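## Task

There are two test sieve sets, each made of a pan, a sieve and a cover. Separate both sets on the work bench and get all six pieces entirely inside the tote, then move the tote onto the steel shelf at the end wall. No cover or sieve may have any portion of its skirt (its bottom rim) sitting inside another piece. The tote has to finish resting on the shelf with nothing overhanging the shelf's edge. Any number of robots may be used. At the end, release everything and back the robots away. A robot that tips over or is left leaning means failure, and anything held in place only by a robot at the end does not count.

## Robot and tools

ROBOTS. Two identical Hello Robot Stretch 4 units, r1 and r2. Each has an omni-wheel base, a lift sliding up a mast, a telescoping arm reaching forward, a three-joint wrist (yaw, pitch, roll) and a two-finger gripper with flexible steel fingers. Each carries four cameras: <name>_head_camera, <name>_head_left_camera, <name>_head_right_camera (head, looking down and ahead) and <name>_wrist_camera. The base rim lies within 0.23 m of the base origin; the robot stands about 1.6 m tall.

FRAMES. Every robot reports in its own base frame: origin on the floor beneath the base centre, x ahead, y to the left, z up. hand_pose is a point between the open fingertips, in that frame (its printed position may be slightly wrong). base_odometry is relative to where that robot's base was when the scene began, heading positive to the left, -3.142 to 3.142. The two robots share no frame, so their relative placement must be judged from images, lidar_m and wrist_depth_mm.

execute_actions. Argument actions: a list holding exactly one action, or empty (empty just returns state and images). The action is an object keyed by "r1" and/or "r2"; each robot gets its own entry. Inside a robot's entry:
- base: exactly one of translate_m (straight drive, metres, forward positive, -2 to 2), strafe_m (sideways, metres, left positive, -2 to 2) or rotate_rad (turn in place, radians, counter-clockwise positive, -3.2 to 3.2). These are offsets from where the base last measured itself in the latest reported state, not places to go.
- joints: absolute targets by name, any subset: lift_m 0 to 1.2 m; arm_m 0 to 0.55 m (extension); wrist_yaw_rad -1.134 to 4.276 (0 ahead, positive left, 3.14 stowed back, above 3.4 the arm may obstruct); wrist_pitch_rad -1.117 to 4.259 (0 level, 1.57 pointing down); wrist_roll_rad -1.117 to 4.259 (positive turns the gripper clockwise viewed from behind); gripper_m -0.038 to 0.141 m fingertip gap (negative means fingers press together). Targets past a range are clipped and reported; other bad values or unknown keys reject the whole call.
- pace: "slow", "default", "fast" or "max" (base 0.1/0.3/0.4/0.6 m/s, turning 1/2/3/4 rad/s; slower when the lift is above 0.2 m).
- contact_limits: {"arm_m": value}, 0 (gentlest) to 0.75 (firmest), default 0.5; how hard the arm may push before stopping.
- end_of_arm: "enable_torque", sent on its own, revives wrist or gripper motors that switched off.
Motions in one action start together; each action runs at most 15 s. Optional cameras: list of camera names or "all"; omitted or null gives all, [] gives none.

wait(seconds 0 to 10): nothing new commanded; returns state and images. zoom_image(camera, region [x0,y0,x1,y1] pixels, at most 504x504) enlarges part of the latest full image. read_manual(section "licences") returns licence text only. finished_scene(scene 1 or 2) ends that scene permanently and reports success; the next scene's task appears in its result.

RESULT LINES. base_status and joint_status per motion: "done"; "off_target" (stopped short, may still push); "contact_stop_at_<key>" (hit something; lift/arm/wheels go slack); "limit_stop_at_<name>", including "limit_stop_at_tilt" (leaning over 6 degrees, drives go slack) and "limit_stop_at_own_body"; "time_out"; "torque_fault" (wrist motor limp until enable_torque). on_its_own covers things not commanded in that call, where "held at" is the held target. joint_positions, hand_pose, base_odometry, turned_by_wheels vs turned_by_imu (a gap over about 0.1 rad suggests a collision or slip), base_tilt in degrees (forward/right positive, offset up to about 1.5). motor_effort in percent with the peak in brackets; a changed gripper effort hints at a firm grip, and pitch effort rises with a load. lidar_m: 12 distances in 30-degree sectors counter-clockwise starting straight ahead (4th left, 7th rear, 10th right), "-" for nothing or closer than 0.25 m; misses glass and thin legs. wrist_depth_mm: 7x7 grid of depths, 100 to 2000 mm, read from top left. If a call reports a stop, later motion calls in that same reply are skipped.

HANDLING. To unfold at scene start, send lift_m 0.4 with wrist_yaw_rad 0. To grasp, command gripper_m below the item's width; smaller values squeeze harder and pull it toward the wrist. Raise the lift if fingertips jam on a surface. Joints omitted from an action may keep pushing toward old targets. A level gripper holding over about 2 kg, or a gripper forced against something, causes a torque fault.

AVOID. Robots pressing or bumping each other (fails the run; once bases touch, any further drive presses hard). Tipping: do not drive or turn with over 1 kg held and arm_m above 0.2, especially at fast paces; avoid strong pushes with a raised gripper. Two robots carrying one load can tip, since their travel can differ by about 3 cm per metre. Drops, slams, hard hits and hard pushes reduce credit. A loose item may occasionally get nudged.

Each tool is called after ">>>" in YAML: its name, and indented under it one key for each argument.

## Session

>>> execute_actions:
  actions: []

Scene clock: 0.00 s.
r1.base_odometry: x=+0.000 y=+0.000 heading=+0.000 (m, m, rad; r1's odometry frame)
r1.turned_by_wheels: +0.000 (rad since the last result)
r1.turned_by_imu: +0.000 (rad since the last result)
r1.base_tilt: forward=-0.4 right=-1.0 (deg)
r1.lidar_m: 3.28 3.85 3.88 1.22 1.39 5.28 1.67 0.98 0.85 0.85 1.01 1.79
r1.base_status: not commanded
r1.joint_positions: lift_m=+0.252 arm_m=+0.001 wrist_yaw_rad=+3.188 wrist_pitch_rad=-0.001 wrist_roll_rad=-0.002 gripper_m=+0.057
r1.joint_status: not commanded
r1.motor_effort: lift_m=+20 arm_m=-1 wrist_yaw_rad=+0 wrist_pitch_rad=-4 wrist_roll_rad=-1 gripper_m=-4 wheel_0=+0 wheel_1=+0 wheel_2=+1 (%)
r1.hand_pose: x=-0.1206 y=+0.0738 z=+0.4301 quat_wxyz=(-0.023, +0.000, -0.001, +1.000) (m; r1's base frame)
r1.wrist_depth_mm: - 140 244 - - - - / - 112 139 - - - - / - 114 138 - - - - / - 137 172 - - - - / 211 1205 1756 - - - - / 976 1255 212 1808 213 1808 1808 / 976 1042 1138 147 1098 1160 1205
r2.base_odometry: x=+0.000 y=+0.000 heading=+0.000 (m, m, rad; r2's odometry frame)
r2.turned_by_wheels: +0.000 (rad since the last result)
r2.turned_by_imu: +0.000 (rad since the last result)
r2.base_tilt: forward=-0.4 right=+0.4 (deg)
r2.lidar_m: 2.03 2.04 1.05 0.87 0.85 0.99 1.62 3.08 3.22 3.84 1.13 1.19
r2.base_status: not commanded
r2.joint_positions: lift_m=+0.211 arm_m=+0.000 wrist_yaw_rad=+3.198 wrist_pitch_rad=-0.001 wrist_roll_rad=+0.015 gripper_m=+0.057
r2.joint_status: not commanded
r2.motor_effort: lift_m=+17 arm_m=-1 wrist_yaw_rad=+1 wrist_pitch_rad=-6 wrist_roll_rad=+0 gripper_m=-3 wheel_0=+0 wheel_1=+0 wheel_2=+0 (%)
r2.hand_pose: x=-0.1223 y=+0.0709 z=+0.3895 quat_wxyz=(-0.028, +0.000, +0.007, +1.000) (m; r2's base frame)
r2.wrist_depth_mm: - 137 183 - 1661 1118 878 / - 110 137 - 1661 1160 891 / - 115 137 - 1708 1160 878 / - 136 178 - 1756 1138 917 / 211 - - - 1618 1160 891 / 217 1464 200 1464 192 1138 904 / 220 946 976 124 991 931 878
pictures: r1_head_camera, r1_head_left_camera, r1_head_right_camera, r1_wrist_camera, r2_head_camera, r2_head_left_camera, r2_head_right_camera, r2_wrist_camera
camera_calibration (this result's frames):
r1_wrist_camera: T_world_to_cam=[[-0.046019, 0.998823, 0.0153243, -0.086276], [-0.0442776, 0.0132859, -0.998931, 0.483142], [-0.997959, -0.0466484, 0.043614, 0.0911166], [0, 0, 0, 1]] pos_world=[0.108353, 0.0840059, 0.479974]
r2_wrist_camera: T_world_to_cam=[[-0.0978181, 0.994687, -0.032094, -0.0588024], [-0.00531213, -0.03277, -0.999449, 0.445752], [-0.99519, -0.0975937, 0.00848941, 0.105627], [0, 0, 0, 1]] pos_world=[0.101735, 0.0834058, 0.442722]
Images, in order (width x height): r1_head_camera 420x560, r1_head_left_camera 420x672, r1_head_right_camera 420x672, r1_wrist_camera 616x392, r2_head_camera 420x560, r2_head_left_camera 420x672, r2_head_right_camera 420x672, r2_wrist_camera 616x392.

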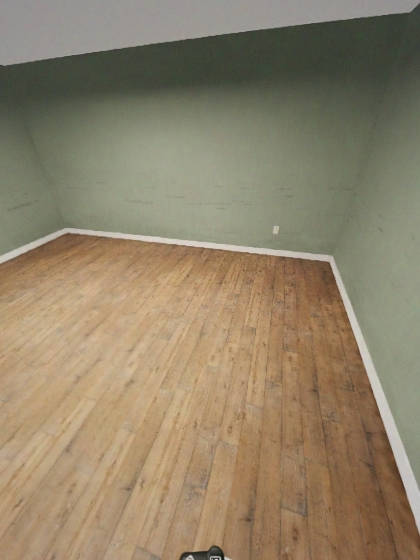

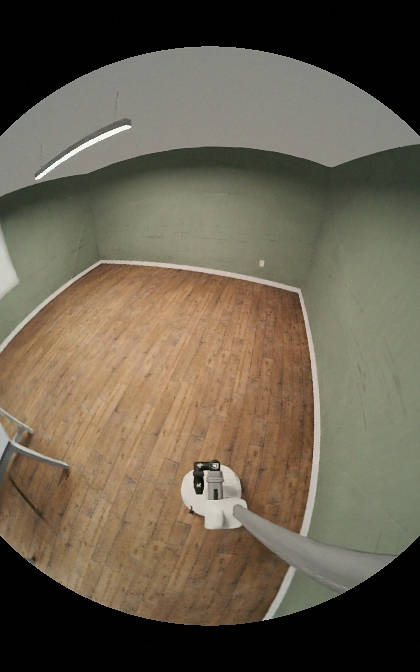

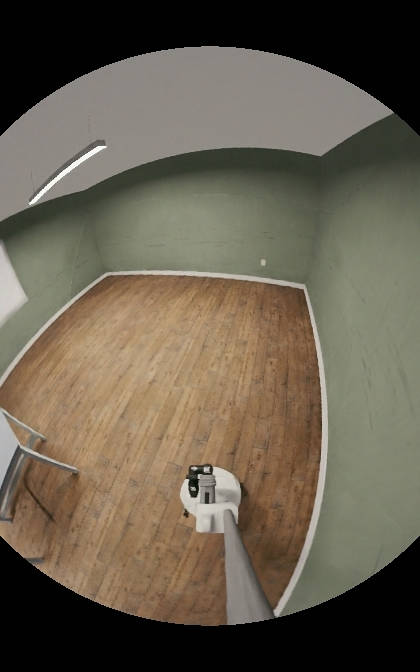

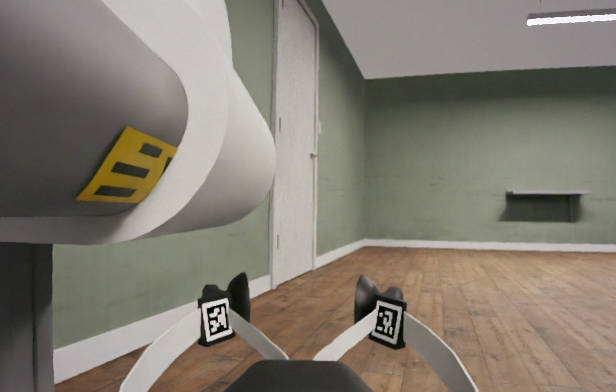

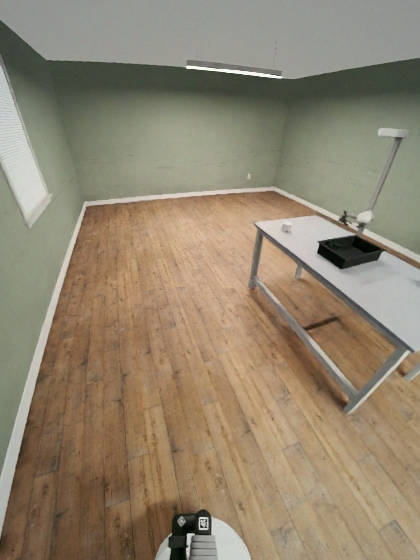

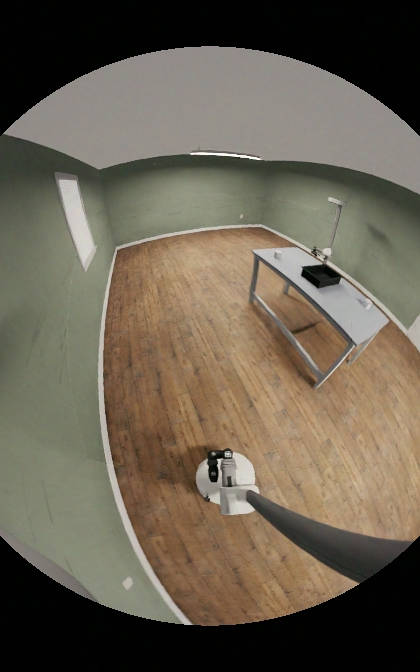

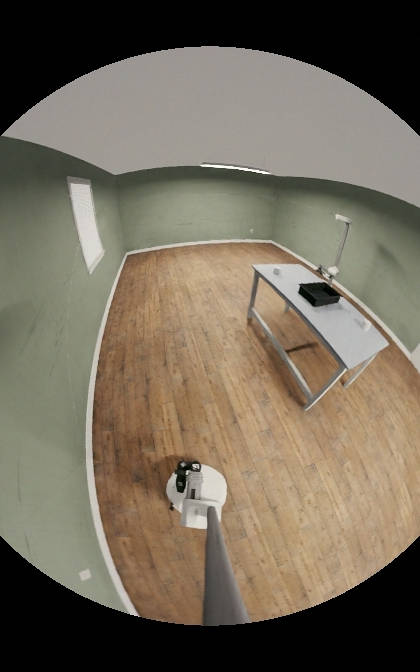

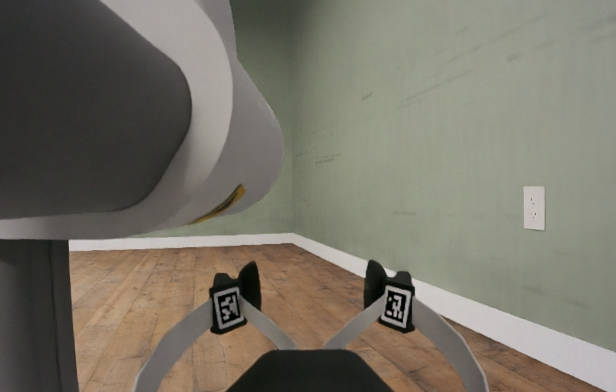

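>>> zoom_image:
  camera: "r2_head_right_camera"
  region: [235, 245, 405, 415]

>>> zoom_image:
  camera: "r2_head_camera"
  region: [240, 200, 420, 420]

Region (235, 245, 405, 415) of r2_head_right_camera's 420x672 image, scaled by 2.965, with more detail than that image has.

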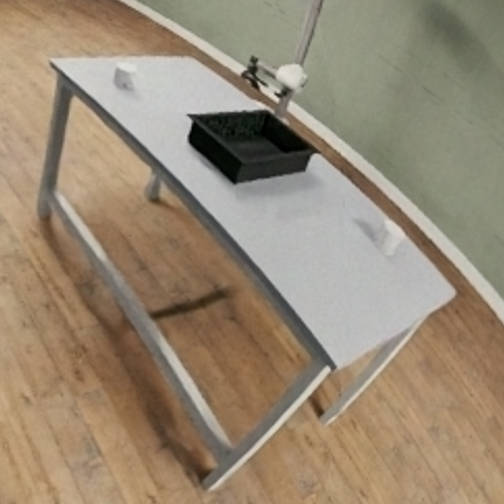

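Region (240, 200, 420, 420) of r2_head_camera's 420x560 image, scaled by 2.291, with more detail than that image has; it fills the left 412 columns of this view, and the rest is white.

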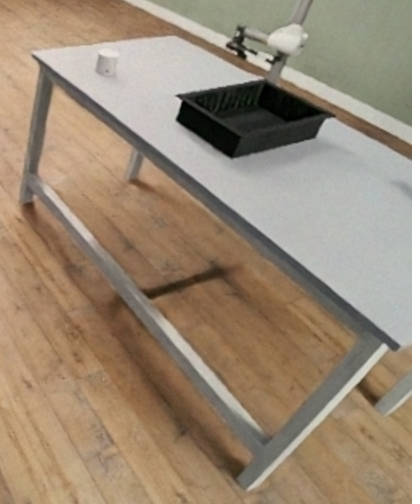

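>>> execute_actions:
  actions:
    - {"r1": {"base": {"rotate_rad": 0.856}, "pace": "max"}, "r2": {"base": {"rotate_rad": -0.058}, "pace": "max"}}
  cameras: ["r1_head_camera", "r1_head_left_camera"]

Scene clock: 121.23 s.
r1.base_odometry: x=+0.000 y=+0.000 heading=+0.856 (m, m, rad; r1's odometry frame)
r1.turned_by_wheels: +0.856 (rad since the last result)
r1.turned_by_imu: +0.873 (rad since the last result)
r1.base_tilt: forward=-0.4 right=-0.9 (deg)
r1.lidar_m: 3.94 1.22 1.24 1.84 2.35 1.12 0.87 0.85 0.91 1.35 3.26 3.49
r1.base_status: done
r1.joint_positions: lift_m=+0.252 arm_m=+0.001 wrist_yaw_rad=+3.188 wrist_pitch_rad=-0.001 wrist_roll_rad=-0.002 gripper_m=+0.057
r1.joint_status: not commanded
r1.motor_effort: lift_m=+20(20) arm_m=-1(1) wrist_yaw_rad=-1(1) wrist_pitch_rad=-4(4) wrist_roll_rad=+0(0) gripper_m=-3(3) wheel_0=+0(9) wheel_1=-1(12) wheel_2=-2(5) (%)
r1.hand_pose: x=-0.1206 y=+0.0738 z=+0.4301 quat_wxyz=(-0.023, +0.000, -0.001, +1.000) (m; r1's base frame)
r1.wrist_depth_mm: - 140 244 1078 1182 1336 1499 / - 112 139 1042 1182 1336 1464 / - 114 138 1060 1160 1308 1464 / - 136 172 1042 1160 1281 1464 / 211 866 960 1042 1138 1308 1464 / 820 866 211 1042 213 1281 1464 / 809 842 917 147 1078 1160 1229
r2.base_odometry: x=+0.000 y=+0.000 heading=-0.058 (m, m, rad; r2's odometry frame)
r2.turned_by_wheels: -0.058 (rad since the last result)
r2.turned_by_imu: -0.061 (rad since the last result)
r2.base_tilt: forward=-0.5 right=+0.4 (deg)
r2.lidar_m: 1.82 2.36 1.11 0.84 0.85 0.93 1.43 3.08 3.13 3.84 1.14 1.19
r2.base_status: done
r2.joint_positions: lift_m=+0.211 arm_m=+0.000 wrist_yaw_rad=+3.198 wrist_pitch_rad=-0.001 wrist_roll_rad=+0.015 gripper_m=+0.057
r2.joint_status: not commanded
r2.motor_effort: lift_m=+17(17) arm_m=-1(1) wrist_yaw_rad=+1(2) wrist_pitch_rad=-7(8) wrist_roll_rad=-1(1) gripper_m=-1(1) wheel_0=-1(5) wheel_1=-2(7) wheel_2=-2(7) (%)
r2.hand_pose: x=-0.1223 y=+0.0709 z=+0.3895 quat_wxyz=(-0.028, +0.000, +0.007, +1.000) (m; r2's base frame)
r2.wrist_depth_mm: - 137 184 - 1499 1078 854 / - 109 137 - 1537 1098 866 / - 115 137 - 1576 1078 866 / - 136 178 - 1537 1098 878 / 211 - - - 1464 1078 891 / 217 1464 200 1499 192 1078 878 / 220 946 976 124 991 917 866
pictures: r1_head_camera, r1_head_left_camera
Images, in order (width x height): r1_head_camera 420x560, r1_head_left_camera 420x672.

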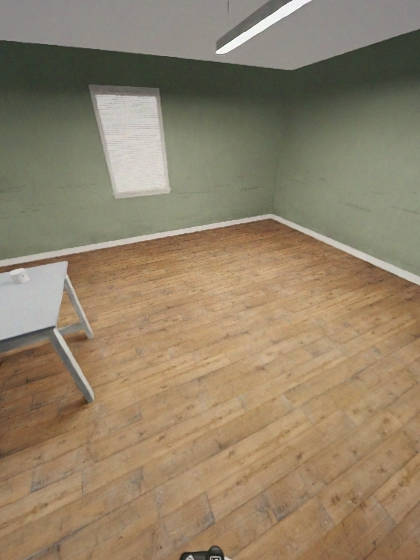

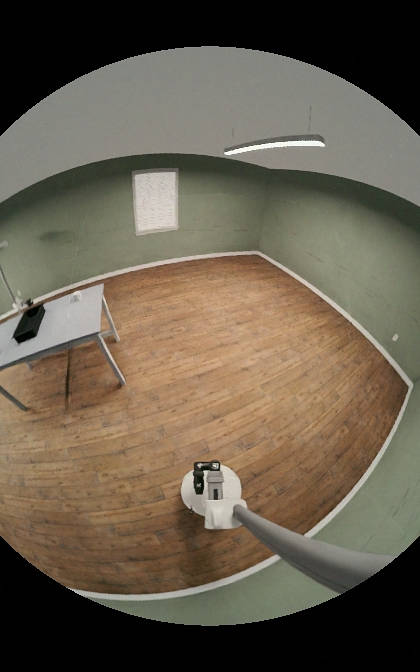

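>>> execute_actions:
  actions:
    - {"r1": {"base": {"strafe_m": 1.77}, "joints": {"lift_m": 1.05, "wrist_yaw_rad": 3.1416, "gripper_m": 0.1}, "pace": "max"}, "r2": {"base": {"translate_m": 1.76}, "joints": {"lift_m": 1.05, "wrist_yaw_rad": 0.0, "wrist_pitch_rad": 0.9, "gripper_m": 0.1}, "pace": "max"}}
  cameras: ["r1_head_camera", "r2_head_right_camera"]

Scene clock: 135.30 s.
r1.base_odometry: x=-1.337 y=+1.160 heading=+0.856 (m, m, rad; r1's odometry frame)
r1.turned_by_wheels: +0.000 (rad since the last result)
r1.turned_by_imu: +0.004 (rad since the last result)
r1.base_tilt: forward=-0.4 right=-1.0 (deg)
r1.lidar_m: 0.44 0.43 0.47 3.49 3.45 2.03 1.61 1.57 1.70 2.52 1.19 0.55
r1.base_status: done
r1.joint_positions: lift_m=+1.050 arm_m=+0.001 wrist_yaw_rad=+3.142 wrist_pitch_rad=-0.001 wrist_roll_rad=-0.002 gripper_m=+0.100
r1.joint_status: all done
r1.motor_effort: lift_m=+22(29) arm_m=-1(1) wrist_yaw_rad=-2(8) wrist_pitch_rad=-3(4) wrist_roll_rad=-1(0) gripper_m=-1(4) wheel_0=+1(14) wheel_1=-1(14) wheel_2=+0(3) (%)
r1.hand_pose: x=-0.1169 y=+0.0874 z=+1.2283 quat_wxyz=(+0.000, +0.000, -0.001, +1.000) (m; r1's base frame)
r1.wrist_depth_mm: - 141 1661 1863 - - - / - 122 267 1808 - - - / - 123 171 1808 - - - / 113 139 218 1808 - - - / 1366 1537 1661 1808 - - - / 1397 1499 219 1756 215 - - / 1397 1464 1618 147 - - -
r2.base_odometry: x=+1.757 y=-0.103 heading=-0.058 (m, m, rad; r2's odometry frame)
r2.turned_by_wheels: +0.000 (rad since the last result)
r2.turned_by_imu: +0.001 (rad since the last result)
r2.base_tilt: forward=-0.5 right=+0.4 (deg)
r2.lidar_m: 3.84 3.77 1.90 1.55 1.53 1.67 2.57 1.19 0.54 0.42 0.39 0.48
r2.base_status: done
r2.joint_positions: lift_m=+1.050 arm_m=+0.000 wrist_yaw_rad=+0.000 wrist_pitch_rad=+0.901 wrist_roll_rad=+0.015 gripper_m=+0.100
r2.joint_status: all done
r2.motor_effort: lift_m=+20(22) arm_m=-1(1) wrist_yaw_rad=+0(6) wrist_pitch_rad=-4(6) wrist_roll_rad=-1(0) gripper_m=-3(5) wheel_0=+0(8) wheel_1=+0(3) wheel_2=-1(11) (%)
r2.hand_pose: x=+0.3497 y=-0.0874 z=+1.0018 quat_wxyz=(+0.900, +0.007, +0.436, -0.003) (m; r2's base frame)
r2.wrist_depth_mm: - - - - - - - / - - - 1983 1983 1921 1983 / 1756 1756 1708 1756 1661 1756 1661 / 1537 1576 1576 1537 1499 1499 1537 / 1366 1397 1430 1366 1366 1336 1336 / 1255 1255 200 1255 212 1229 1229 / 1182 1138 1160 122 1138 1118 415
pictures: r1_head_camera, r2_head_right_camera
Images, in order (width x height): r1_head_camera 420x560, r2_head_right_camera 420x672.

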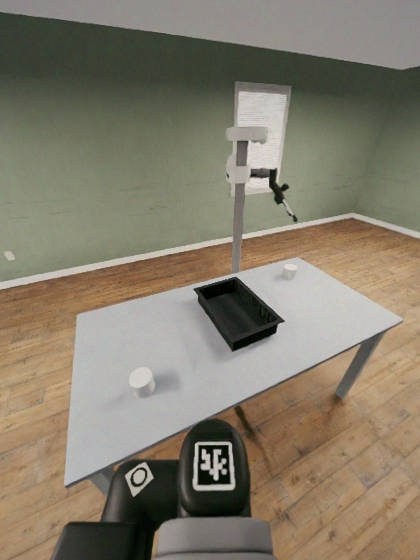

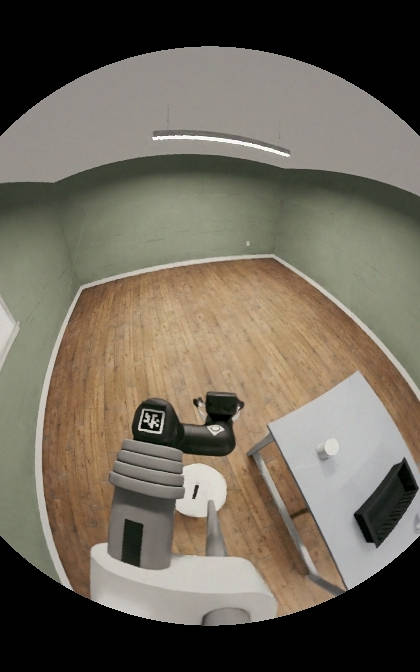

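>>> execute_actions:
  actions:
    - {"r1": {"base": {"rotate_rad": 0.40}, "joints": {"lift_m": 1.1, "wrist_pitch_rad": 1.571, "wrist_roll_rad": 1.571, "arm_m": 0.4}, "pace": "fast"}, "r2": {"base": {"rotate_rad": -1.177}, "joints": {"lift_m": 1.1, "wrist_pitch_rad": 1.571, "wrist_roll_rad": 1.571, "arm_m": 0.38}, "pace": "fast"}}
  cameras: ["r1_wrist_camera", "r2_wrist_camera", "r1_head_camera"]

Scene clock: 150.67 s.
r1.base_odometry: x=-1.337 y=+1.160 heading=+1.255 (m, m, rad; r1's odometry frame)
r1.turned_by_wheels: +0.399 (rad since the last result)
r1.turned_by_imu: +0.407 (rad since the last result)
r1.base_tilt: forward=-0.4 right=-1.0 (deg)
r1.lidar_m: 0.41 0.44 3.60 3.48 2.29 1.63 1.57 1.63 2.22 4.88 0.62 0.45
r1.base_status: done
r1.joint_positions: lift_m=+1.100 arm_m=+0.399 wrist_yaw_rad=+3.141 wrist_pitch_rad=+1.571 wrist_roll_rad=+1.571 gripper_m=+0.100
r1.joint_status: all done
r1.motor_effort: lift_m=+23(26) arm_m=+5(9) wrist_yaw_rad=-1(1) wrist_pitch_rad=+2(2) wrist_roll_rad=+2(5) gripper_m=-1(4) wheel_0=-3(6) wheel_1=-3(9) wheel_2=-2(5) (%)
r1.hand_pose: x=+0.5701 y=+0.0874 z=+0.9896 quat_wxyz=(+0.500, -0.500, +0.500, +0.500) (m; r1's base frame)
r1.wrist_depth_mm: 1205 1182 1182 1205 1205 1205 1229 / 1205 1229 1205 1205 1182 1229 1182 / 1182 1182 452 455 452 452 455 / 1182 1160 449 449 452 452 452 / 976 976 445 445 449 449 449 / 976 976 219 445 214 449 449 / 1160 1182 442 147 442 442 445
r2.base_odometry: x=+1.757 y=-0.103 heading=-1.235 (m, m, rad; r2's odometry frame)
r2.turned_by_wheels: -1.177 (rad since the last result)
r2.turned_by_imu: -1.200 (rad since the last result)
r2.base_tilt: forward=-0.5 right=+0.3 (deg)
r2.lidar_m: 0.39 0.43 3.93 3.78 2.17 1.60 1.54 1.61 2.23 4.53 0.60 0.44
r2.base_status: done
r2.joint_positions: lift_m=+1.100 arm_m=+0.379 wrist_yaw_rad=+0.000 wrist_pitch_rad=+1.571 wrist_roll_rad=+1.571 gripper_m=+0.100
r2.joint_status: all done
r2.motor_effort: lift_m=+21(23) arm_m=+4(7) wrist_yaw_rad=+0(2) wrist_pitch_rad=+1(1) wrist_roll_rad=+1(8) gripper_m=-1(3) wheel_0=+0(6) wheel_1=+0(7) wheel_2=+0(5) (%)
r2.hand_pose: x=+0.5502 y=-0.0874 z=+0.9895 quat_wxyz=(+0.500, +0.500, +0.500, -0.500) (m; r2's base frame)
r2.wrist_depth_mm: 452 449 452 449 452 1205 1160 / 452 452 452 445 452 1182 1205 / 452 452 452 449 452 1229 1182 / 455 455 449 452 449 1008 991 / 455 452 452 449 452 1008 1008 / 455 452 199 452 213 991 1182 / 452 455 452 122 449 1229 1182
pictures: r1_head_camera, r1_wrist_camera, r2_wrist_camera
camera_calibration (this result's frames):
r1_wrist_camera: T_world_to_cam=[[0.999911, 0.0133272, 0.000909217, -0.572452], [0.013354, -0.998986, -0.0430015, 0.182085], [0.000335205, 0.0430098, -0.999075, 1.21152], [0, 0, 0, 1]] pos_world=[0.569563, 0.137422, 1.21875]
r2_wrist_camera: T_world_to_cam=[[-0.999002, 0.016914, -0.0413348, 0.603221], [0.0172034, 0.99983, -0.00665569, 0.139343], [0.0412152, -0.00736014, -0.999123, 1.189], [0, 0, 0, 1]] pos_world=[0.551217, -0.140771, 1.21382]
Images, in order (width x height): r1_head_camera 420x560, r1_wrist_camera 616x392, r2_wrist_camera 616x392.

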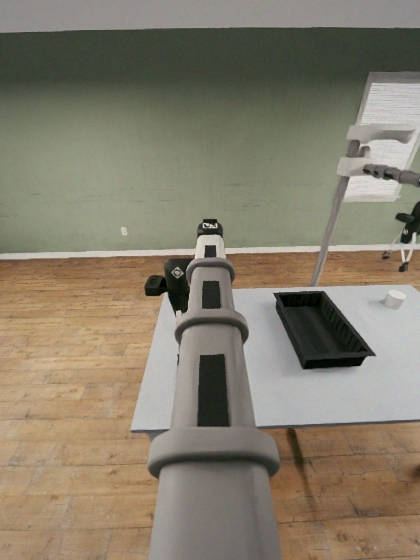

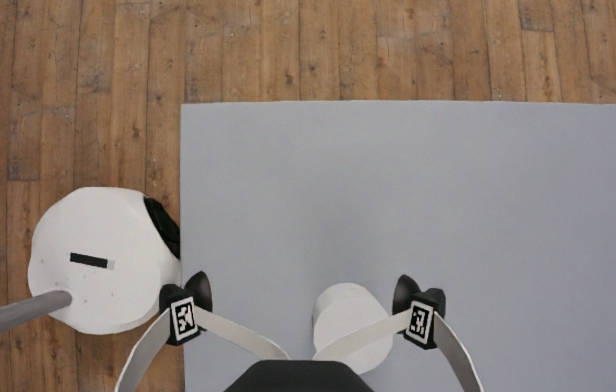

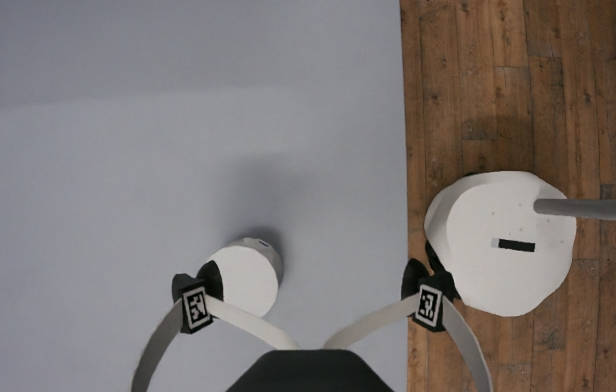

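>>> execute_actions:
  actions:
    - {"r1": {"base": {"translate_m": 0.14}, "joints": {"lift_m": 1.005, "arm_m": 0.308}, "pace": "fast"}, "r2": {"base": {"translate_m": 0.09}, "joints": {"lift_m": 1.0, "arm_m": 0.362}, "pace": "fast"}}
  cameras: ["r1_wrist_camera", "r2_wrist_camera"]

>>> execute_actions:
  actions:
    - {"r1": {"base": {"strafe_m": -0.075}}, "r2": {"base": {"strafe_m": 0.025}}}
  cameras: ["r1_wrist_camera", "r2_wrist_camera"]

Scene clock: 173.50 s.
r1.base_odometry: x=-1.293 y=+1.293 heading=+1.255 (m, m, rad; r1's odometry frame)
r1.turned_by_wheels: +0.000 (rad since the last result)
r1.turned_by_imu: +0.000 (rad since the last result)
r1.base_tilt: forward=-0.3 right=-1.0 (deg)
r1.lidar_m: 0.26 0.28 3.61 3.43 2.48 1.78 1.69 1.78 2.38 1.24 0.43 0.29
r1.base_status: done
r1.joint_positions: lift_m=+1.005 arm_m=+0.309 wrist_yaw_rad=+3.142 wrist_pitch_rad=+1.571 wrist_roll_rad=+1.571 gripper_m=+0.100
r1.joint_status: all done
r1.motor_effort: lift_m=+19(20) arm_m=-5(5) wrist_yaw_rad=-1(1) wrist_pitch_rad=+2(2) wrist_roll_rad=+0(0) gripper_m=-2(2) wheel_0=+1(8) wheel_1=+3(7) wheel_2=-1(16) (%)
r1.hand_pose: x=+0.4799 y=+0.0874 z=+0.8949 quat_wxyz=(+0.500, -0.500, +0.500, +0.500) (m; r1's base frame)
r1.wrist_depth_mm: 1118 1118 1118 1118 1138 1138 1098 / 1098 359 362 359 359 362 362 / 1098 357 357 359 359 359 359 / 1098 355 355 355 355 357 359 / 878 355 355 355 353 355 355 / 878 351 218 353 214 355 353 / 1078 349 349 147 351 351 351
r2.base_odometry: x=+1.787 y=-0.187 heading=-1.235 (m, m, rad; r2's odometry frame)
r2.turned_by_wheels: +0.000 (rad since the last result)
r2.turned_by_imu: -0.001 (rad since the last result)
r2.base_tilt: forward=-0.4 right=+0.4 (deg)
r2.lidar_m: 0.29 0.34 3.93 3.79 2.34 1.71 1.63 1.71 2.36 1.35 0.47 0.36
r2.base_status: done
r2.joint_positions: lift_m=+1.000 arm_m=+0.363 wrist_yaw_rad=+0.000 wrist_pitch_rad=+1.571 wrist_roll_rad=+1.571 gripper_m=+0.100
r2.joint_status: all done
r2.motor_effort: lift_m=+14(20) arm_m=-4(3) wrist_yaw_rad=+1(1) wrist_pitch_rad=-1(2) wrist_roll_rad=+0(1) gripper_m=-1(2) wheel_0=+0(7) wheel_1=-1(4) wheel_2=+1(7) (%)
r2.hand_pose: x=+0.5336 y=-0.0874 z=+0.8900 quat_wxyz=(+0.500, +0.500, +0.500, -0.500) (m; r2's base frame)
r2.wrist_depth_mm: 351 351 351 351 349 349 1078 / 353 351 351 351 349 349 1098 / 351 351 353 349 349 349 1098 / 353 351 351 349 351 349 878 / 353 353 355 353 351 349 904 / 355 351 199 278 213 351 891 / 355 355 351 122 353 349 1098
pictures: r1_wrist_camera, r2_wrist_camera
camera_calibration (this result's frames):
r1_wrist_camera: T_world_to_cam=[[0.999907, 0.0136439, 0.000802535, -0.482123], [0.0136658, -0.998981, -0.0430029, 0.179071], [0.000214988, 0.0430099, -0.999075, 1.11705], [0, 0, 0, 1]] pos_world=[0.479391, 0.137422, 1.1241]
r2_wrist_camera: T_world_to_cam=[[-0.99901, 0.0172309, -0.0410143, 0.582256], [0.0175185, 0.999824, -0.0066613, 0.138803], [0.0408923, -0.00737322, -0.999136, 1.09047], [0, 0, 0, 1]] pos_world=[0.534656, -0.140771, 1.11433]
Images, in order (width x height): r1_wrist_camera 616x392, r2_wrist_camera 616x392.

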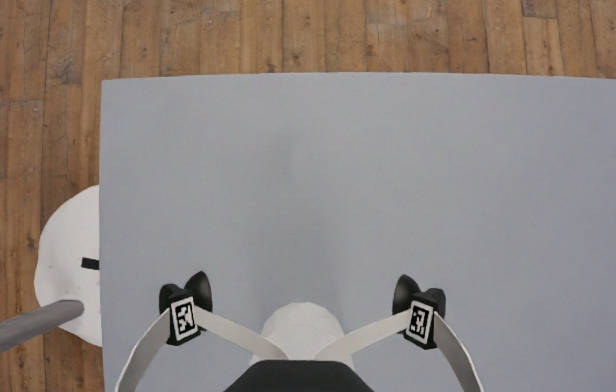

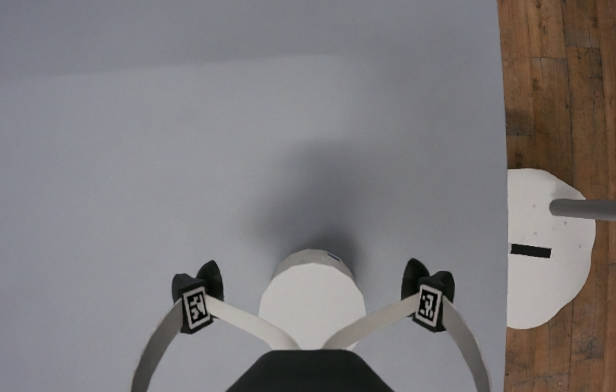

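Scene clock: 174.80 s.
r1.base_odometry: x=-1.222 y=+1.270 heading=+1.255 (m, m, rad; r1's odometry frame)
r1.turned_by_wheels: +0.000 (rad since the last result)
r1.turned_by_imu: +0.000 (rad since the last result)
r1.base_tilt: forward=-0.4 right=-1.0 (deg)
r1.lidar_m: 0.28 0.28 0.40 3.53 2.47 1.78 1.72 1.77 2.39 4.80 0.42 0.29
r1.base_status: done
r1.joint_positions: lift_m=+1.005 arm_m=+0.309 wrist_yaw_rad=+3.142 wrist_pitch_rad=+1.571 wrist_roll_rad=+1.571 gripper_m=+0.100
r1.joint_status: not commanded
r1.motor_effort: lift_m=+19(19) arm_m=-5(5) wrist_yaw_rad=-1(1) wrist_pitch_rad=+2(2) wrist_roll_rad=+1(0) gripper_m=-2(2) wheel_0=+0(10) wheel_1=+1(10) wheel_2=+0(3) (%)
r1.hand_pose: x=+0.4799 y=+0.0874 z=+0.8949 quat_wxyz=(+0.500, -0.500, +0.500, +0.500) (m; r1's base frame)
r1.wrist_depth_mm: 1118 362 362 364 362 364 364 / 1098 359 359 359 362 362 362 / 1098 357 357 357 359 357 359 / 1098 355 355 357 357 357 357 / 878 353 353 283 355 357 355 / 878 351 219 282 213 355 353 / 1078 349 349 147 351 351 353
r2.base_odometry: x=+1.810 y=-0.179 heading=-1.235 (m, m, rad; r2's odometry frame)
r2.turned_by_wheels: +0.000 (rad since the last result)
r2.turned_by_imu: +0.000 (rad since the last result)
r2.base_tilt: forward=-0.4 right=+0.3 (deg)
r2.lidar_m: 0.31 0.33 3.92 3.76 2.33 1.69 1.62 1.70 2.32 1.35 0.49 0.34
r2.base_status: done
r2.joint_positions: lift_m=+1.000 arm_m=+0.363 wrist_yaw_rad=+0.000 wrist_pitch_rad=+1.571 wrist_roll_rad=+1.571 gripper_m=+0.100
r2.joint_status: not commanded
r2.motor_effort: lift_m=+14(15) arm_m=-4(4) wrist_yaw_rad=+1(1) wrist_pitch_rad=-1(2) wrist_roll_rad=+0(0) gripper_m=+2(1) wheel_0=-1(7) wheel_1=+1(6) wheel_2=+0(1) (%)
r2.hand_pose: x=+0.5336 y=-0.0874 z=+0.8900 quat_wxyz=(+0.500, +0.500, +0.500, -0.500) (m; r2's base frame)
r2.wrist_depth_mm: 351 353 349 351 349 347 1118 / 355 353 353 351 347 349 1118 / 353 351 351 349 349 351 1118 / 351 353 353 353 351 347 891 / 351 353 351 278 351 351 904 / 353 353 198 278 213 349 917 / 353 355 353 122 349 351 1098
pictures: r1_wrist_camera, r2_wrist_camera
camera_calibration (this result's frames):
r1_wrist_camera: T_world_to_cam=[[0.999907, 0.0136441, 0.000802773, -0.48212], [0.013666, -0.998981, -0.0430029, 0.179071], [0.000215221, 0.0430099, -0.999075, 1.11705], [0, 0, 0, 1]] pos_world=[0.479388, 0.137422, 1.1241]
r2_wrist_camera: T_world_to_cam=[[-0.99901, 0.0172311, -0.0410143, 0.582255], [0.0175186, 0.999824, -0.0066613, 0.138803], [0.0408923, -0.00737322, -0.999136, 1.09047], [0, 0, 0, 1]] pos_world=[0.534655, -0.140771, 1.11433]
Images, in order (width x height): r1_wrist_camera 616x392, r2_wrist_camera 616x392.

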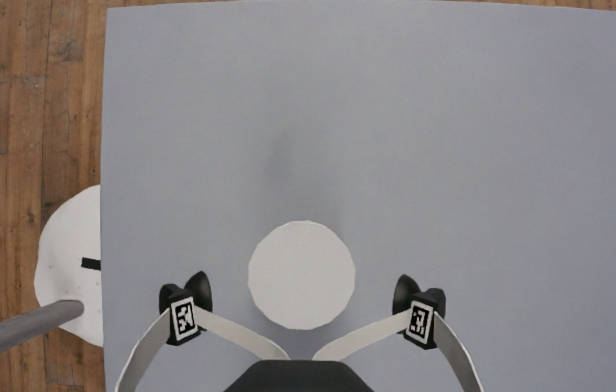

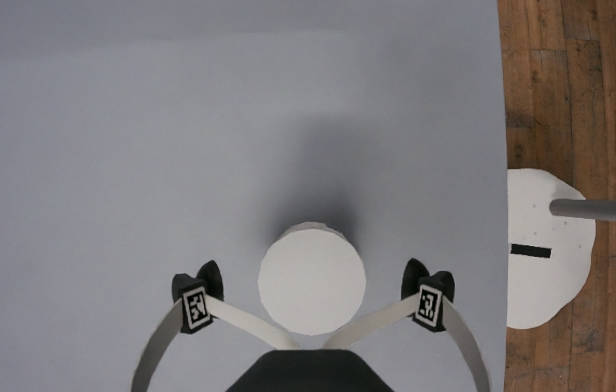

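>>> execute_actions:
  actions:
    - {"r1": {"joints": {"lift_m": 0.942, "gripper_m": 0.09}, "pace": "fast"}, "r2": {"base": {"strafe_m": 0.003}, "joints": {"lift_m": 0.937, "gripper_m": 0.09}, "pace": "fast"}}
  cameras: []

>>> execute_actions:
  actions:
    - {"r1": {"joints": {"gripper_m": 0.042}}, "r2": {"joints": {"gripper_m": 0.042}}}
  cameras: ["r1_wrist_camera", "r2_wrist_camera"]

Scene clock: 190.97 s.
r1.base_odometry: x=-1.222 y=+1.270 heading=+1.255 (m, m, rad; r1's odometry frame)
r1.turned_by_wheels: +0.000 (rad since the last result)
r1.turned_by_imu: -0.001 (rad since the last result)
r1.base_tilt: forward=-0.3 right=-1.0 (deg)
r1.lidar_m: 0.28 0.30 0.41 3.53 2.49 1.80 1.71 1.79 2.38 4.81 0.42 0.28
r1.base_status: not commanded
r1.joint_positions: lift_m=+0.942 arm_m=+0.309 wrist_yaw_rad=+3.142 wrist_pitch_rad=+1.571 wrist_roll_rad=+1.571 gripper_m=+0.090
r1.joint_status: all done
r1.motor_effort: lift_m=+19(18) arm_m=-5(5) wrist_yaw_rad=-1(2) wrist_pitch_rad=+2(3) wrist_roll_rad=+0(2) gripper_m=-1(2) wheel_0=+0(0) wheel_1=+1(1) wheel_2=+0(0) (%)
r1.hand_pose: x=+0.4799 y=+0.0874 z=+0.8319 quat_wxyz=(+0.500, -0.500, +0.500, +0.500) (m; r1's base frame)
r1.wrist_depth_mm: 1042 297 298 298 298 300 300 / 1042 297 297 297 298 298 298 / 1042 296 296 296 297 297 298 / 831 294 294 296 296 294 296 / 820 291 293 221 294 294 294 / 732 291 213 220 213 293 291 / 1025 287 287 146 291 291 290
r2.base_odometry: x=+1.813 y=-0.178 heading=-1.235 (m, m, rad; r2's odometry frame)
r2.turned_by_wheels: +0.000 (rad since the last result)
r2.turned_by_imu: -0.001 (rad since the last result)
r2.base_tilt: forward=-0.4 right=+0.4 (deg)
r2.lidar_m: 0.32 0.33 3.93 3.76 2.34 1.71 1.62 1.70 2.34 1.35 0.47 0.37
r2.base_status: done
r2.joint_positions: lift_m=+0.937 arm_m=+0.363 wrist_yaw_rad=+0.000 wrist_pitch_rad=+1.571 wrist_roll_rad=+1.571 gripper_m=+0.090
r2.joint_status: all done
r2.motor_effort: lift_m=+14(12) arm_m=-4(4) wrist_yaw_rad=+2(2) wrist_pitch_rad=-1(1) wrist_roll_rad=+0(1) gripper_m=+3(1) wheel_0=-1(7) wheel_1=+1(7) wheel_2=+0(1) (%)
r2.hand_pose: x=+0.5336 y=-0.0874 z=+0.8270 quat_wxyz=(+0.500, +0.500, +0.500, -0.500) (m; r2's base frame)
r2.wrist_depth_mm: 287 287 287 287 286 286 1042 / 290 290 289 287 287 287 1060 / 290 289 289 287 287 287 1042 / 290 290 290 290 287 287 820 / 291 289 289 216 287 286 842 / 290 291 199 216 196 287 831 / 290 291 289 125 287 287 1042
pictures: none
No camera images: the call's "cameras" was empty. Leave "cameras" out to get every camera's image.

Scene clock: 192.27 s.
r1.base_odometry: x=-1.222 y=+1.270 heading=+1.255 (m, m, rad; r1's odometry frame)
r1.turned_by_wheels: +0.000 (rad since the last result)
r1.turned_by_imu: +0.000 (rad since the last result)
r1.base_tilt: forward=-0.4 right=-1.0 (deg)
r1.lidar_m: 0.26 0.27 0.42 3.52 2.50 1.77 1.71 1.76 2.39 4.80 0.43 0.29
r1.base_status: not commanded
r1.joint_positions: lift_m=+0.942 arm_m=+0.309 wrist_yaw_rad=+3.142 wrist_pitch_rad=+1.571 wrist_roll_rad=+1.571 gripper_m=+0.042
r1.joint_status: all done
r1.motor_effort: lift_m=+18(18) arm_m=-5(5) wrist_yaw_rad=-1(1) wrist_pitch_rad=+3(3) wrist_roll_rad=+1(2) gripper_m=-20(22) wheel_0=+0(0) wheel_1=+1(1) wheel_2=+0(0) (%)
r1.hand_pose: x=+0.4798 y=+0.0874 z=+0.8319 quat_wxyz=(+0.500, -0.500, +0.500, +0.500) (m; r1's base frame)
r1.wrist_depth_mm: 1060 297 298 298 298 298 300 / 1042 297 298 297 298 298 300 / 1042 294 296 296 296 296 296 / 831 293 293 294 293 294 294 / 820 291 291 214 294 293 294 / 732 290 212 213 208 293 293 / 1025 289 289 213 289 289 290
r2.base_odometry: x=+1.813 y=-0.178 heading=-1.235 (m, m, rad; r2's odometry frame)
r2.turned_by_wheels: +0.000 (rad since the last result)
r2.turned_by_imu: +0.000 (rad since the last result)
r2.base_tilt: forward=-0.4 right=+0.4 (deg)
r2.lidar_m: 0.30 0.33 3.90 3.75 2.35 1.71 1.63 1.69 2.34 1.32 0.48 0.35
r2.base_status: not commanded
r2.joint_positions: lift_m=+0.937 arm_m=+0.363 wrist_yaw_rad=+0.000 wrist_pitch_rad=+1.571 wrist_roll_rad=+1.571 gripper_m=+0.042
r2.joint_status: all done
r2.motor_effort: lift_m=+14(14) arm_m=-4(4) wrist_yaw_rad=+2(2) wrist_pitch_rad=-1(1) wrist_roll_rad=+0(1) gripper_m=-18(19) wheel_0=-1(1) wheel_1=+1(1) wheel_2=+0(0) (%)
r2.hand_pose: x=+0.5336 y=-0.0874 z=+0.8270 quat_wxyz=(+0.500, +0.500, +0.500, -0.500) (m; r2's base frame)
r2.wrist_depth_mm: 289 289 287 286 286 286 1025 / 289 289 287 287 287 286 1025 / 290 287 287 287 286 287 1042 / 289 289 289 289 289 287 831 / 290 290 289 208 287 287 831 / 291 291 195 208 193 287 831 / 291 290 289 159 287 287 1042
pictures: r1_wrist_camera, r2_wrist_camera
camera_calibration (this result's frames):
r1_wrist_camera: T_world_to_cam=[[0.999907, 0.0136441, 0.000648769, -0.481893], [0.0136593, -0.998981, -0.043005, 0.176367], [0.0000613453, 0.0430098, -0.999075, 1.05417], [0, 0, 0, 1]] pos_world=[0.479374, 0.137422, 1.06109]
r2_wrist_camera: T_world_to_cam=[[-0.999009, 0.0172312, -0.041026, 0.579681], [0.0175188, 0.999824, -0.0066611, 0.138383], [0.040904, -0.00737322, -0.999136, 1.02754], [0, 0, 0, 1]] pos_world=[0.534652, -0.140771, 1.05136]
Images, in order (width x height): r1_wrist_camera 616x392, r2_wrist_camera 616x392.

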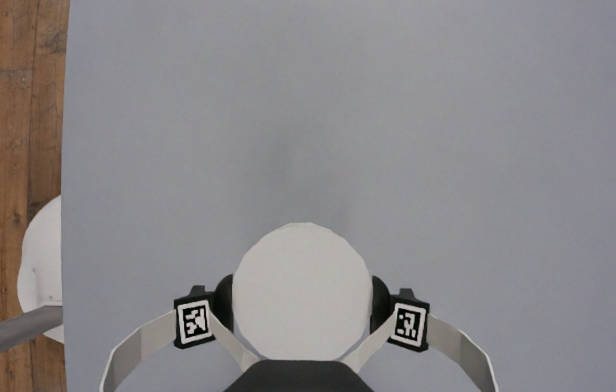

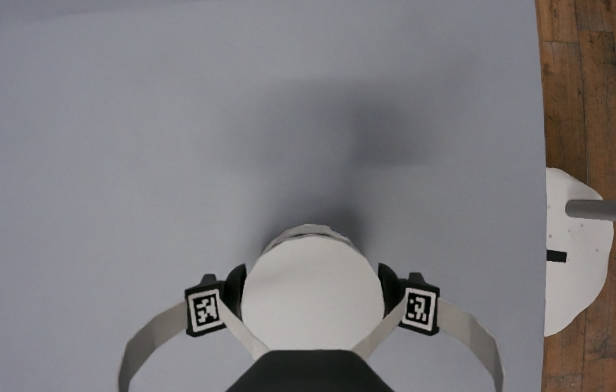

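>>> execute_actions:
  actions:
    - {"r1": {"joints": {"lift_m": 0.99}}, "r2": {"joints": {"lift_m": 0.985}}}
  cameras: ["r1_head_camera", "r2_head_camera", "r1_head_left_camera", "r2_head_right_camera"]

Scene clock: 196.83 s.
r1.base_odometry: x=-1.222 y=+1.270 heading=+1.255 (m, m, rad; r1's odometry frame)
r1.turned_by_wheels: +0.000 (rad since the last result)
r1.turned_by_imu: -0.001 (rad since the last result)
r1.base_tilt: forward=-0.4 right=-1.0 (deg)
r1.lidar_m: 0.27 0.29 0.42 3.54 2.47 1.78 1.71 1.78 2.41 4.79 0.43 0.30
r1.base_status: not commanded
r1.joint_positions: lift_m=+0.990 arm_m=+0.309 wrist_yaw_rad=+3.142 wrist_pitch_rad=+1.571 wrist_roll_rad=+1.571 gripper_m=+0.042
r1.joint_status: all done
r1.motor_effort: lift_m=+23(26) arm_m=-5(5) wrist_yaw_rad=-3(1) wrist_pitch_rad=+3(3) wrist_roll_rad=+2(1) gripper_m=-22(22) wheel_0=+0(0) wheel_1=+1(1) wheel_2=+0(0) (%)
r1.hand_pose: x=+0.4798 y=+0.0874 z=+0.8795 quat_wxyz=(+0.500, -0.500, +0.500, +0.500) (m; r1's base frame)
r1.wrist_depth_mm: 1098 347 345 345 347 347 347 / 1098 343 343 345 345 345 347 / 1098 342 342 343 345 345 343 / 1078 342 342 340 342 342 342 / 866 338 340 215 340 340 342 / 866 336 206 213 213 340 338 / 1060 334 336 211 334 336 338
r2.base_odometry: x=+1.813 y=-0.178 heading=-1.235 (m, m, rad; r2's odometry frame)
r2.turned_by_wheels: +0.000 (rad since the last result)
r2.turned_by_imu: -0.001 (rad since the last result)
r2.base_tilt: forward=-0.5 right=+0.3 (deg)
r2.lidar_m: 0.31 0.35 3.90 3.76 2.33 1.70 1.63 1.72 2.34 1.35 0.47 0.35
r2.base_status: not commanded
r2.joint_positions: lift_m=+0.985 arm_m=+0.363 wrist_yaw_rad=+0.000 wrist_pitch_rad=+1.571 wrist_roll_rad=+1.571 gripper_m=+0.042
r2.joint_status: all done
r2.motor_effort: lift_m=+21(20) arm_m=-4(4) wrist_yaw_rad=+1(1) wrist_pitch_rad=+1(2) wrist_roll_rad=+1(1) gripper_m=-22(18) wheel_0=+0(0) wheel_1=+1(1) wheel_2=+0(0) (%)
r2.hand_pose: x=+0.5336 y=-0.0874 z=+0.8744 quat_wxyz=(+0.500, +0.500, +0.500, -0.500) (m; r2's base frame)
r2.wrist_depth_mm: 338 336 334 334 334 332 1098 / 338 338 334 334 332 334 1098 / 338 336 334 332 334 334 1078 / 336 338 334 334 334 334 878 / 336 338 336 208 336 334 878 / 338 338 195 208 192 336 866 / 340 338 336 159 334 332 1078
pictures: r1_head_camera, r1_head_left_camera, r2_head_camera, r2_head_right_camera
Images, in order (width x height): r1_head_camera 420x560, r1_head_left_camera 420x672, r2_head_camera 420x560, r2_head_right_camera 420x672.

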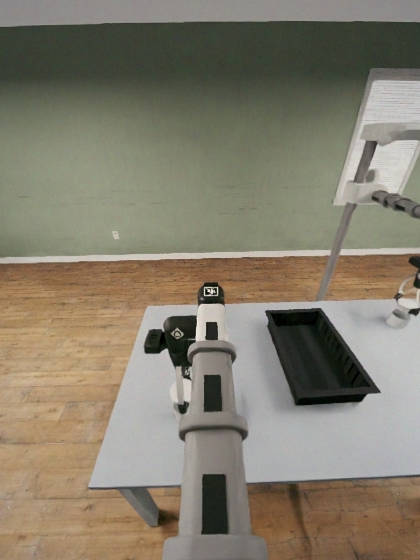

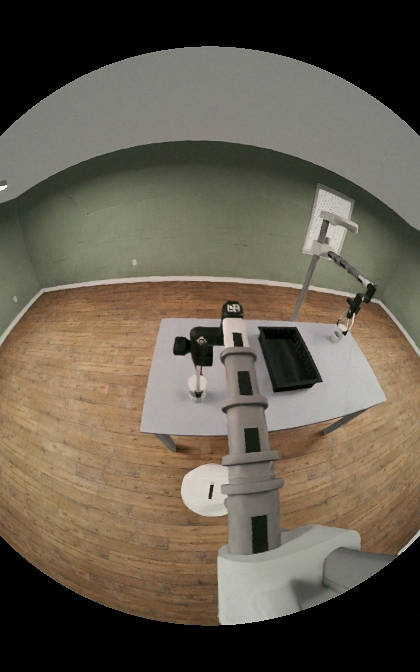

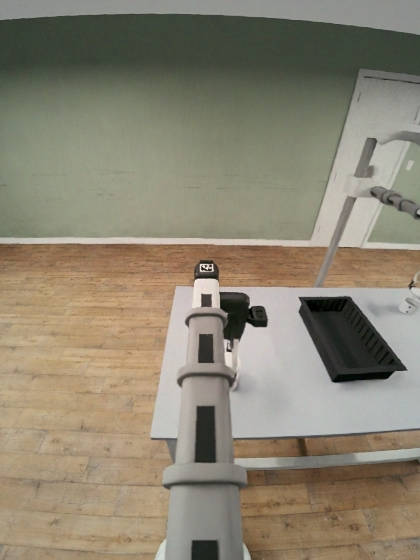

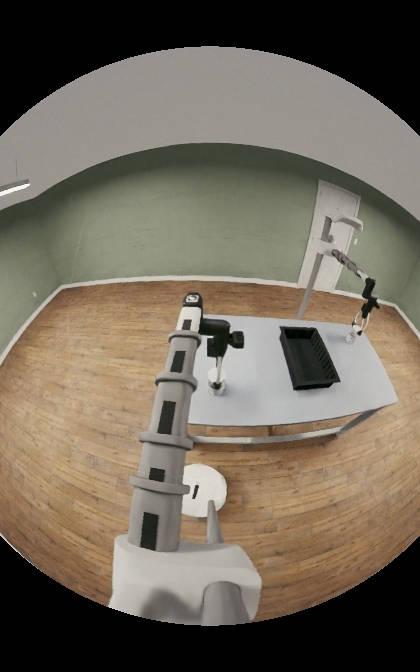

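>>> zoom_image:
  camera: "r1_head_left_camera"
  region: [310, 290, 380, 360]

>>> zoom_image:
  camera: "r2_head_right_camera"
  region: [320, 290, 390, 360]

Region (310, 290, 380, 360) of r1_head_left_camera's 420x672 image, scaled by 7.200, with more detail than that image has.

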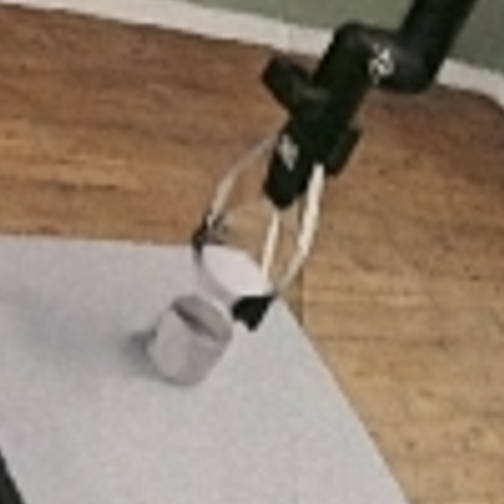

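Region (320, 290, 390, 360) of r2_head_right_camera's 420x672 image, scaled by 7.200, with more detail than that image has.

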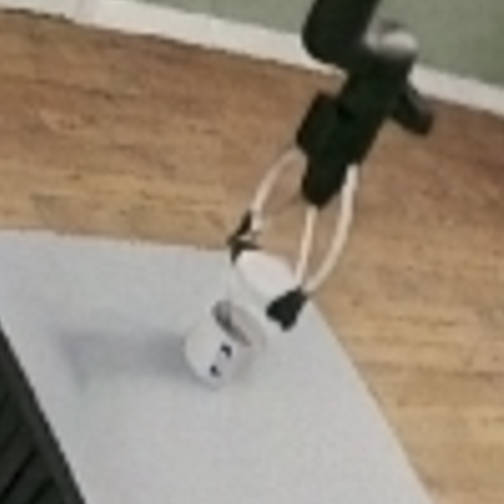

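>>> execute_actions:
  actions:
    - {"r1": {"base": {"strafe_m": -0.43}, "joints": {"lift_m": 1.03, "arm_m": 0.394}, "pace": "fast"}, "r2": {"base": {"strafe_m": -0.45}, "joints": {"lift_m": 1.025, "arm_m": 0.444}, "pace": "fast"}}
  cameras: ["r1_wrist_camera", "r2_wrist_camera"]

Scene clock: 229.13 s.
r1.base_odometry: x=-0.813 y=+1.137 heading=+1.255 (m, m, rad; r1's odometry frame)
r1.turned_by_wheels: +0.000 (rad since the last result)
r1.turned_by_imu: -0.002 (rad since the last result)
r1.base_tilt: forward=-0.4 right=-1.0 (deg)
r1.lidar_m: 0.29 0.29 0.42 3.95 2.47 1.80 1.70 1.77 2.38 4.37 0.44 0.30
r1.base_status: done
r1.joint_positions: lift_m=+1.030 arm_m=+0.393 wrist_yaw_rad=+3.142 wrist_pitch_rad=+1.571 wrist_roll_rad=+1.571 gripper_m=+0.042
r1.joint_status: all done
r1.motor_effort: lift_m=+23(26) arm_m=+6(6) wrist_yaw_rad=-1(1) wrist_pitch_rad=+3(3) wrist_roll_rad=+1(2) gripper_m=-21(21) wheel_0=-1(12) wheel_1=-1(10) wheel_2=+0(2) (%)
r1.hand_pose: x=+0.5641 y=+0.0874 z=+0.9196 quat_wxyz=(+0.500, -0.500, +0.500, +0.500) (m; r1's base frame)
r1.wrist_depth_mm: 384 387 384 387 389 387 389 / 384 384 384 384 384 387 389 / 379 382 382 384 382 384 384 / 379 379 377 293 300 303 296 / 379 377 315 214 377 377 379 / 375 375 206 213 212 377 375 / 373 373 287 212 370 373 373
r2.base_odometry: x=+1.388 y=-0.326 heading=-1.235 (m, m, rad; r2's odometry frame)
r2.turned_by_wheels: +0.000 (rad since the last result)
r2.turned_by_imu: -0.001 (rad since the last result)
r2.base_tilt: forward=-0.4 right=+0.3 (deg)
r2.lidar_m: 0.32 0.33 0.46 4.20 2.31 1.70 1.63 1.72 2.33 4.07 0.51 0.35
r2.base_status: done
r2.joint_positions: lift_m=+1.025 arm_m=+0.443 wrist_yaw_rad=+0.000 wrist_pitch_rad=+1.571 wrist_roll_rad=+1.571 gripper_m=+0.042
r2.joint_status: all done
r2.motor_effort: lift_m=+21(24) arm_m=+4(3) wrist_yaw_rad=+0(2) wrist_pitch_rad=+0(1) wrist_roll_rad=+0(0) gripper_m=-21(20) wheel_0=-1(10) wheel_1=+0(11) wheel_2=+0(1) (%)
r2.hand_pose: x=+0.6141 y=-0.0874 z=+0.9145 quat_wxyz=(+0.500, +0.500, +0.500, -0.500) (m; r2's base frame)
r2.wrist_depth_mm: 286 287 287 287 286 373 750 / 325 373 373 370 351 373 373 / 375 375 373 373 366 373 373 / 375 375 373 373 370 373 373 / 375 373 373 207 336 373 373 / 364 373 196 208 193 375 373 / 289 289 287 159 287 373 375
pictures: r1_wrist_camera, r2_wrist_camera
camera_calibration (this result's frames):
r1_wrist_camera: T_world_to_cam=[[0.999909, 0.01346, 0.000932103, -0.566411], [0.0134877, -0.998984, -0.0430012, 0.179079], [0.00035236, 0.0430098, -0.999075, 1.14156], [0, 0, 0, 1]] pos_world=[0.563542, 0.137422, 1.14874]
r2_wrist_camera: T_world_to_cam=[[-0.999007, 0.017195, -0.0411092, 0.663775], [0.0174831, 0.999825, -0.00665964, 0.137576], [0.0409875, -0.00737174, -0.999132, 1.11158], [0, 0, 0, 1]] pos_world=[0.615149, -0.140771, 1.13882]
Images, in order (width x height): r1_wrist_camera 616x392, r2_wrist_camera 616x392.

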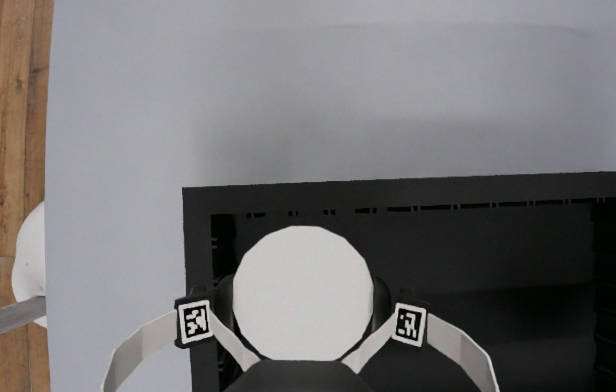

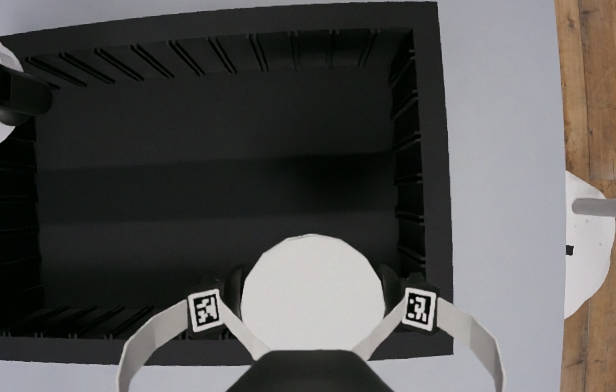

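>>> execute_actions:
  actions:
    - {"r1": {"base": {"strafe_m": -0.012}, "joints": {"lift_m": 0.904, "arm_m": 0.414}}, "r2": {"base": {"strafe_m": -0.012}, "joints": {"lift_m": 0.901, "arm_m": 0.449}}}
  cameras: ["r1_wrist_camera", "r2_wrist_camera"]

Scene clock: 242.97 s.
r1.base_odometry: x=-0.802 y=+1.133 heading=+1.255 (m, m, rad; r1's odometry frame)
r1.turned_by_wheels: +0.000 (rad since the last result)
r1.turned_by_imu: -0.001 (rad since the last result)
r1.base_tilt: forward=-0.4 right=-1.0 (deg)
r1.lidar_m: 0.28 0.31 0.41 3.96 2.45 1.80 1.70 1.76 2.37 4.37 0.42 0.32
r1.base_status: done
r1.joint_positions: lift_m=+0.904 arm_m=+0.413 wrist_yaw_rad=+3.142 wrist_pitch_rad=+1.571 wrist_roll_rad=+1.571 gripper_m=+0.042
r1.joint_status: all done
r1.motor_effort: lift_m=+19(22) arm_m=+6(8) wrist_yaw_rad=-2(1) wrist_pitch_rad=+2(2) wrist_roll_rad=+0(1) gripper_m=-23(21) wheel_0=+3(8) wheel_1=-3(8) wheel_2=+0(3) (%)
r1.hand_pose: x=+0.5840 y=+0.0874 z=+0.7939 quat_wxyz=(+0.500, -0.500, +0.500, +0.500) (m; r1's base frame)
r1.wrist_depth_mm: 258 260 259 260 260 260 262 / 258 257 259 259 259 260 260 / 256 256 169 169 169 169 170 / 254 168 222 253 253 253 254 / 253 195 252 214 253 253 254 / 252 178 206 213 213 252 252 / 250 165 249 212 250 250 251
r2.base_odometry: x=+1.377 y=-0.330 heading=-1.235 (m, m, rad; r2's odometry frame)
r2.turned_by_wheels: +0.000 (rad since the last result)
r2.turned_by_imu: -0.001 (rad since the last result)
r2.base_tilt: forward=-0.4 right=+0.3 (deg)
r2.lidar_m: 0.32 0.34 0.49 4.22 2.33 1.69 1.62 1.70 2.35 4.08 0.47 0.34
r2.base_status: done
r2.joint_positions: lift_m=+0.901 arm_m=+0.448 wrist_yaw_rad=+0.000 wrist_pitch_rad=+1.571 wrist_roll_rad=+1.571 gripper_m=+0.042
r2.joint_status: all done
r2.motor_effort: lift_m=+14(18) arm_m=+4(2) wrist_yaw_rad=+1(1) wrist_pitch_rad=+0(1) wrist_roll_rad=+0(0) gripper_m=-18(17) wheel_0=+1(6) wheel_1=+0(4) wheel_2=+0(1) (%)
r2.hand_pose: x=+0.6191 y=-0.0874 z=+0.7910 quat_wxyz=(+0.500, +0.500, +0.500, -0.500) (m; r2's base frame)
r2.wrist_depth_mm: 237 241 249 248 249 178 - / 251 249 249 249 247 183 161 / 207 249 248 248 248 187 162 / 251 250 250 250 249 192 162 / 252 250 250 208 249 193 162 / 251 252 195 208 193 170 163 / 252 250 251 159 250 167 -
pictures: r1_wrist_camera, r2_wrist_camera
camera_calibration (this result's frames):
r1_wrist_camera: T_world_to_cam=[[0.999909, 0.0134921, 0.000922329, -0.586244], [0.0135193, -0.998984, -0.0430013, 0.173388], [0.000341215, 0.0430098, -0.999075, 1.01602], [0, 0, 0, 1]] pos_world=[0.5835, 0.137422, 1.02308]
r2_wrist_camera: T_world_to_cam=[[-0.999008, 0.0172058, -0.0410756, 0.663662], [0.0174937, 0.999825, -0.00666023, 0.13666], [0.0409538, -0.00737219, -0.999134, 0.98804], [0, 0, 0, 1]] pos_world=[0.620149, -0.140771, 1.01535]
Images, in order (width x height): r1_wrist_camera 616x392, r2_wrist_camera 616x392.

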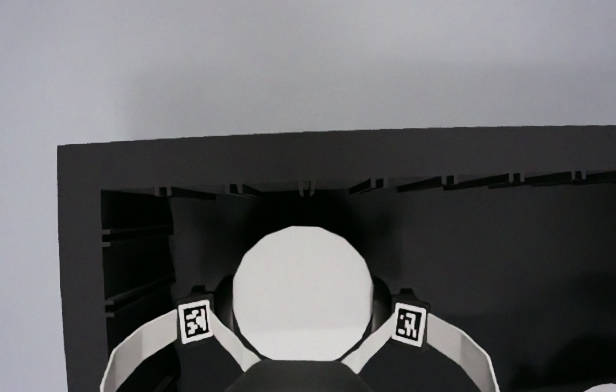

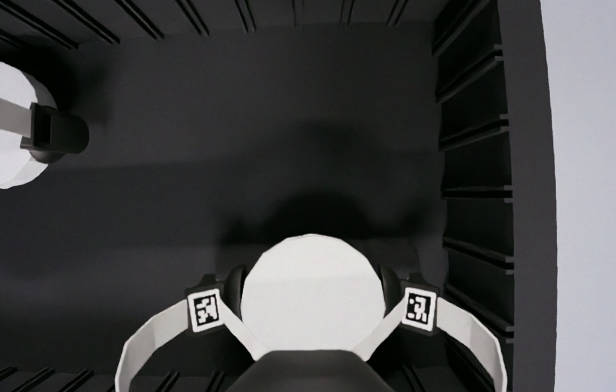

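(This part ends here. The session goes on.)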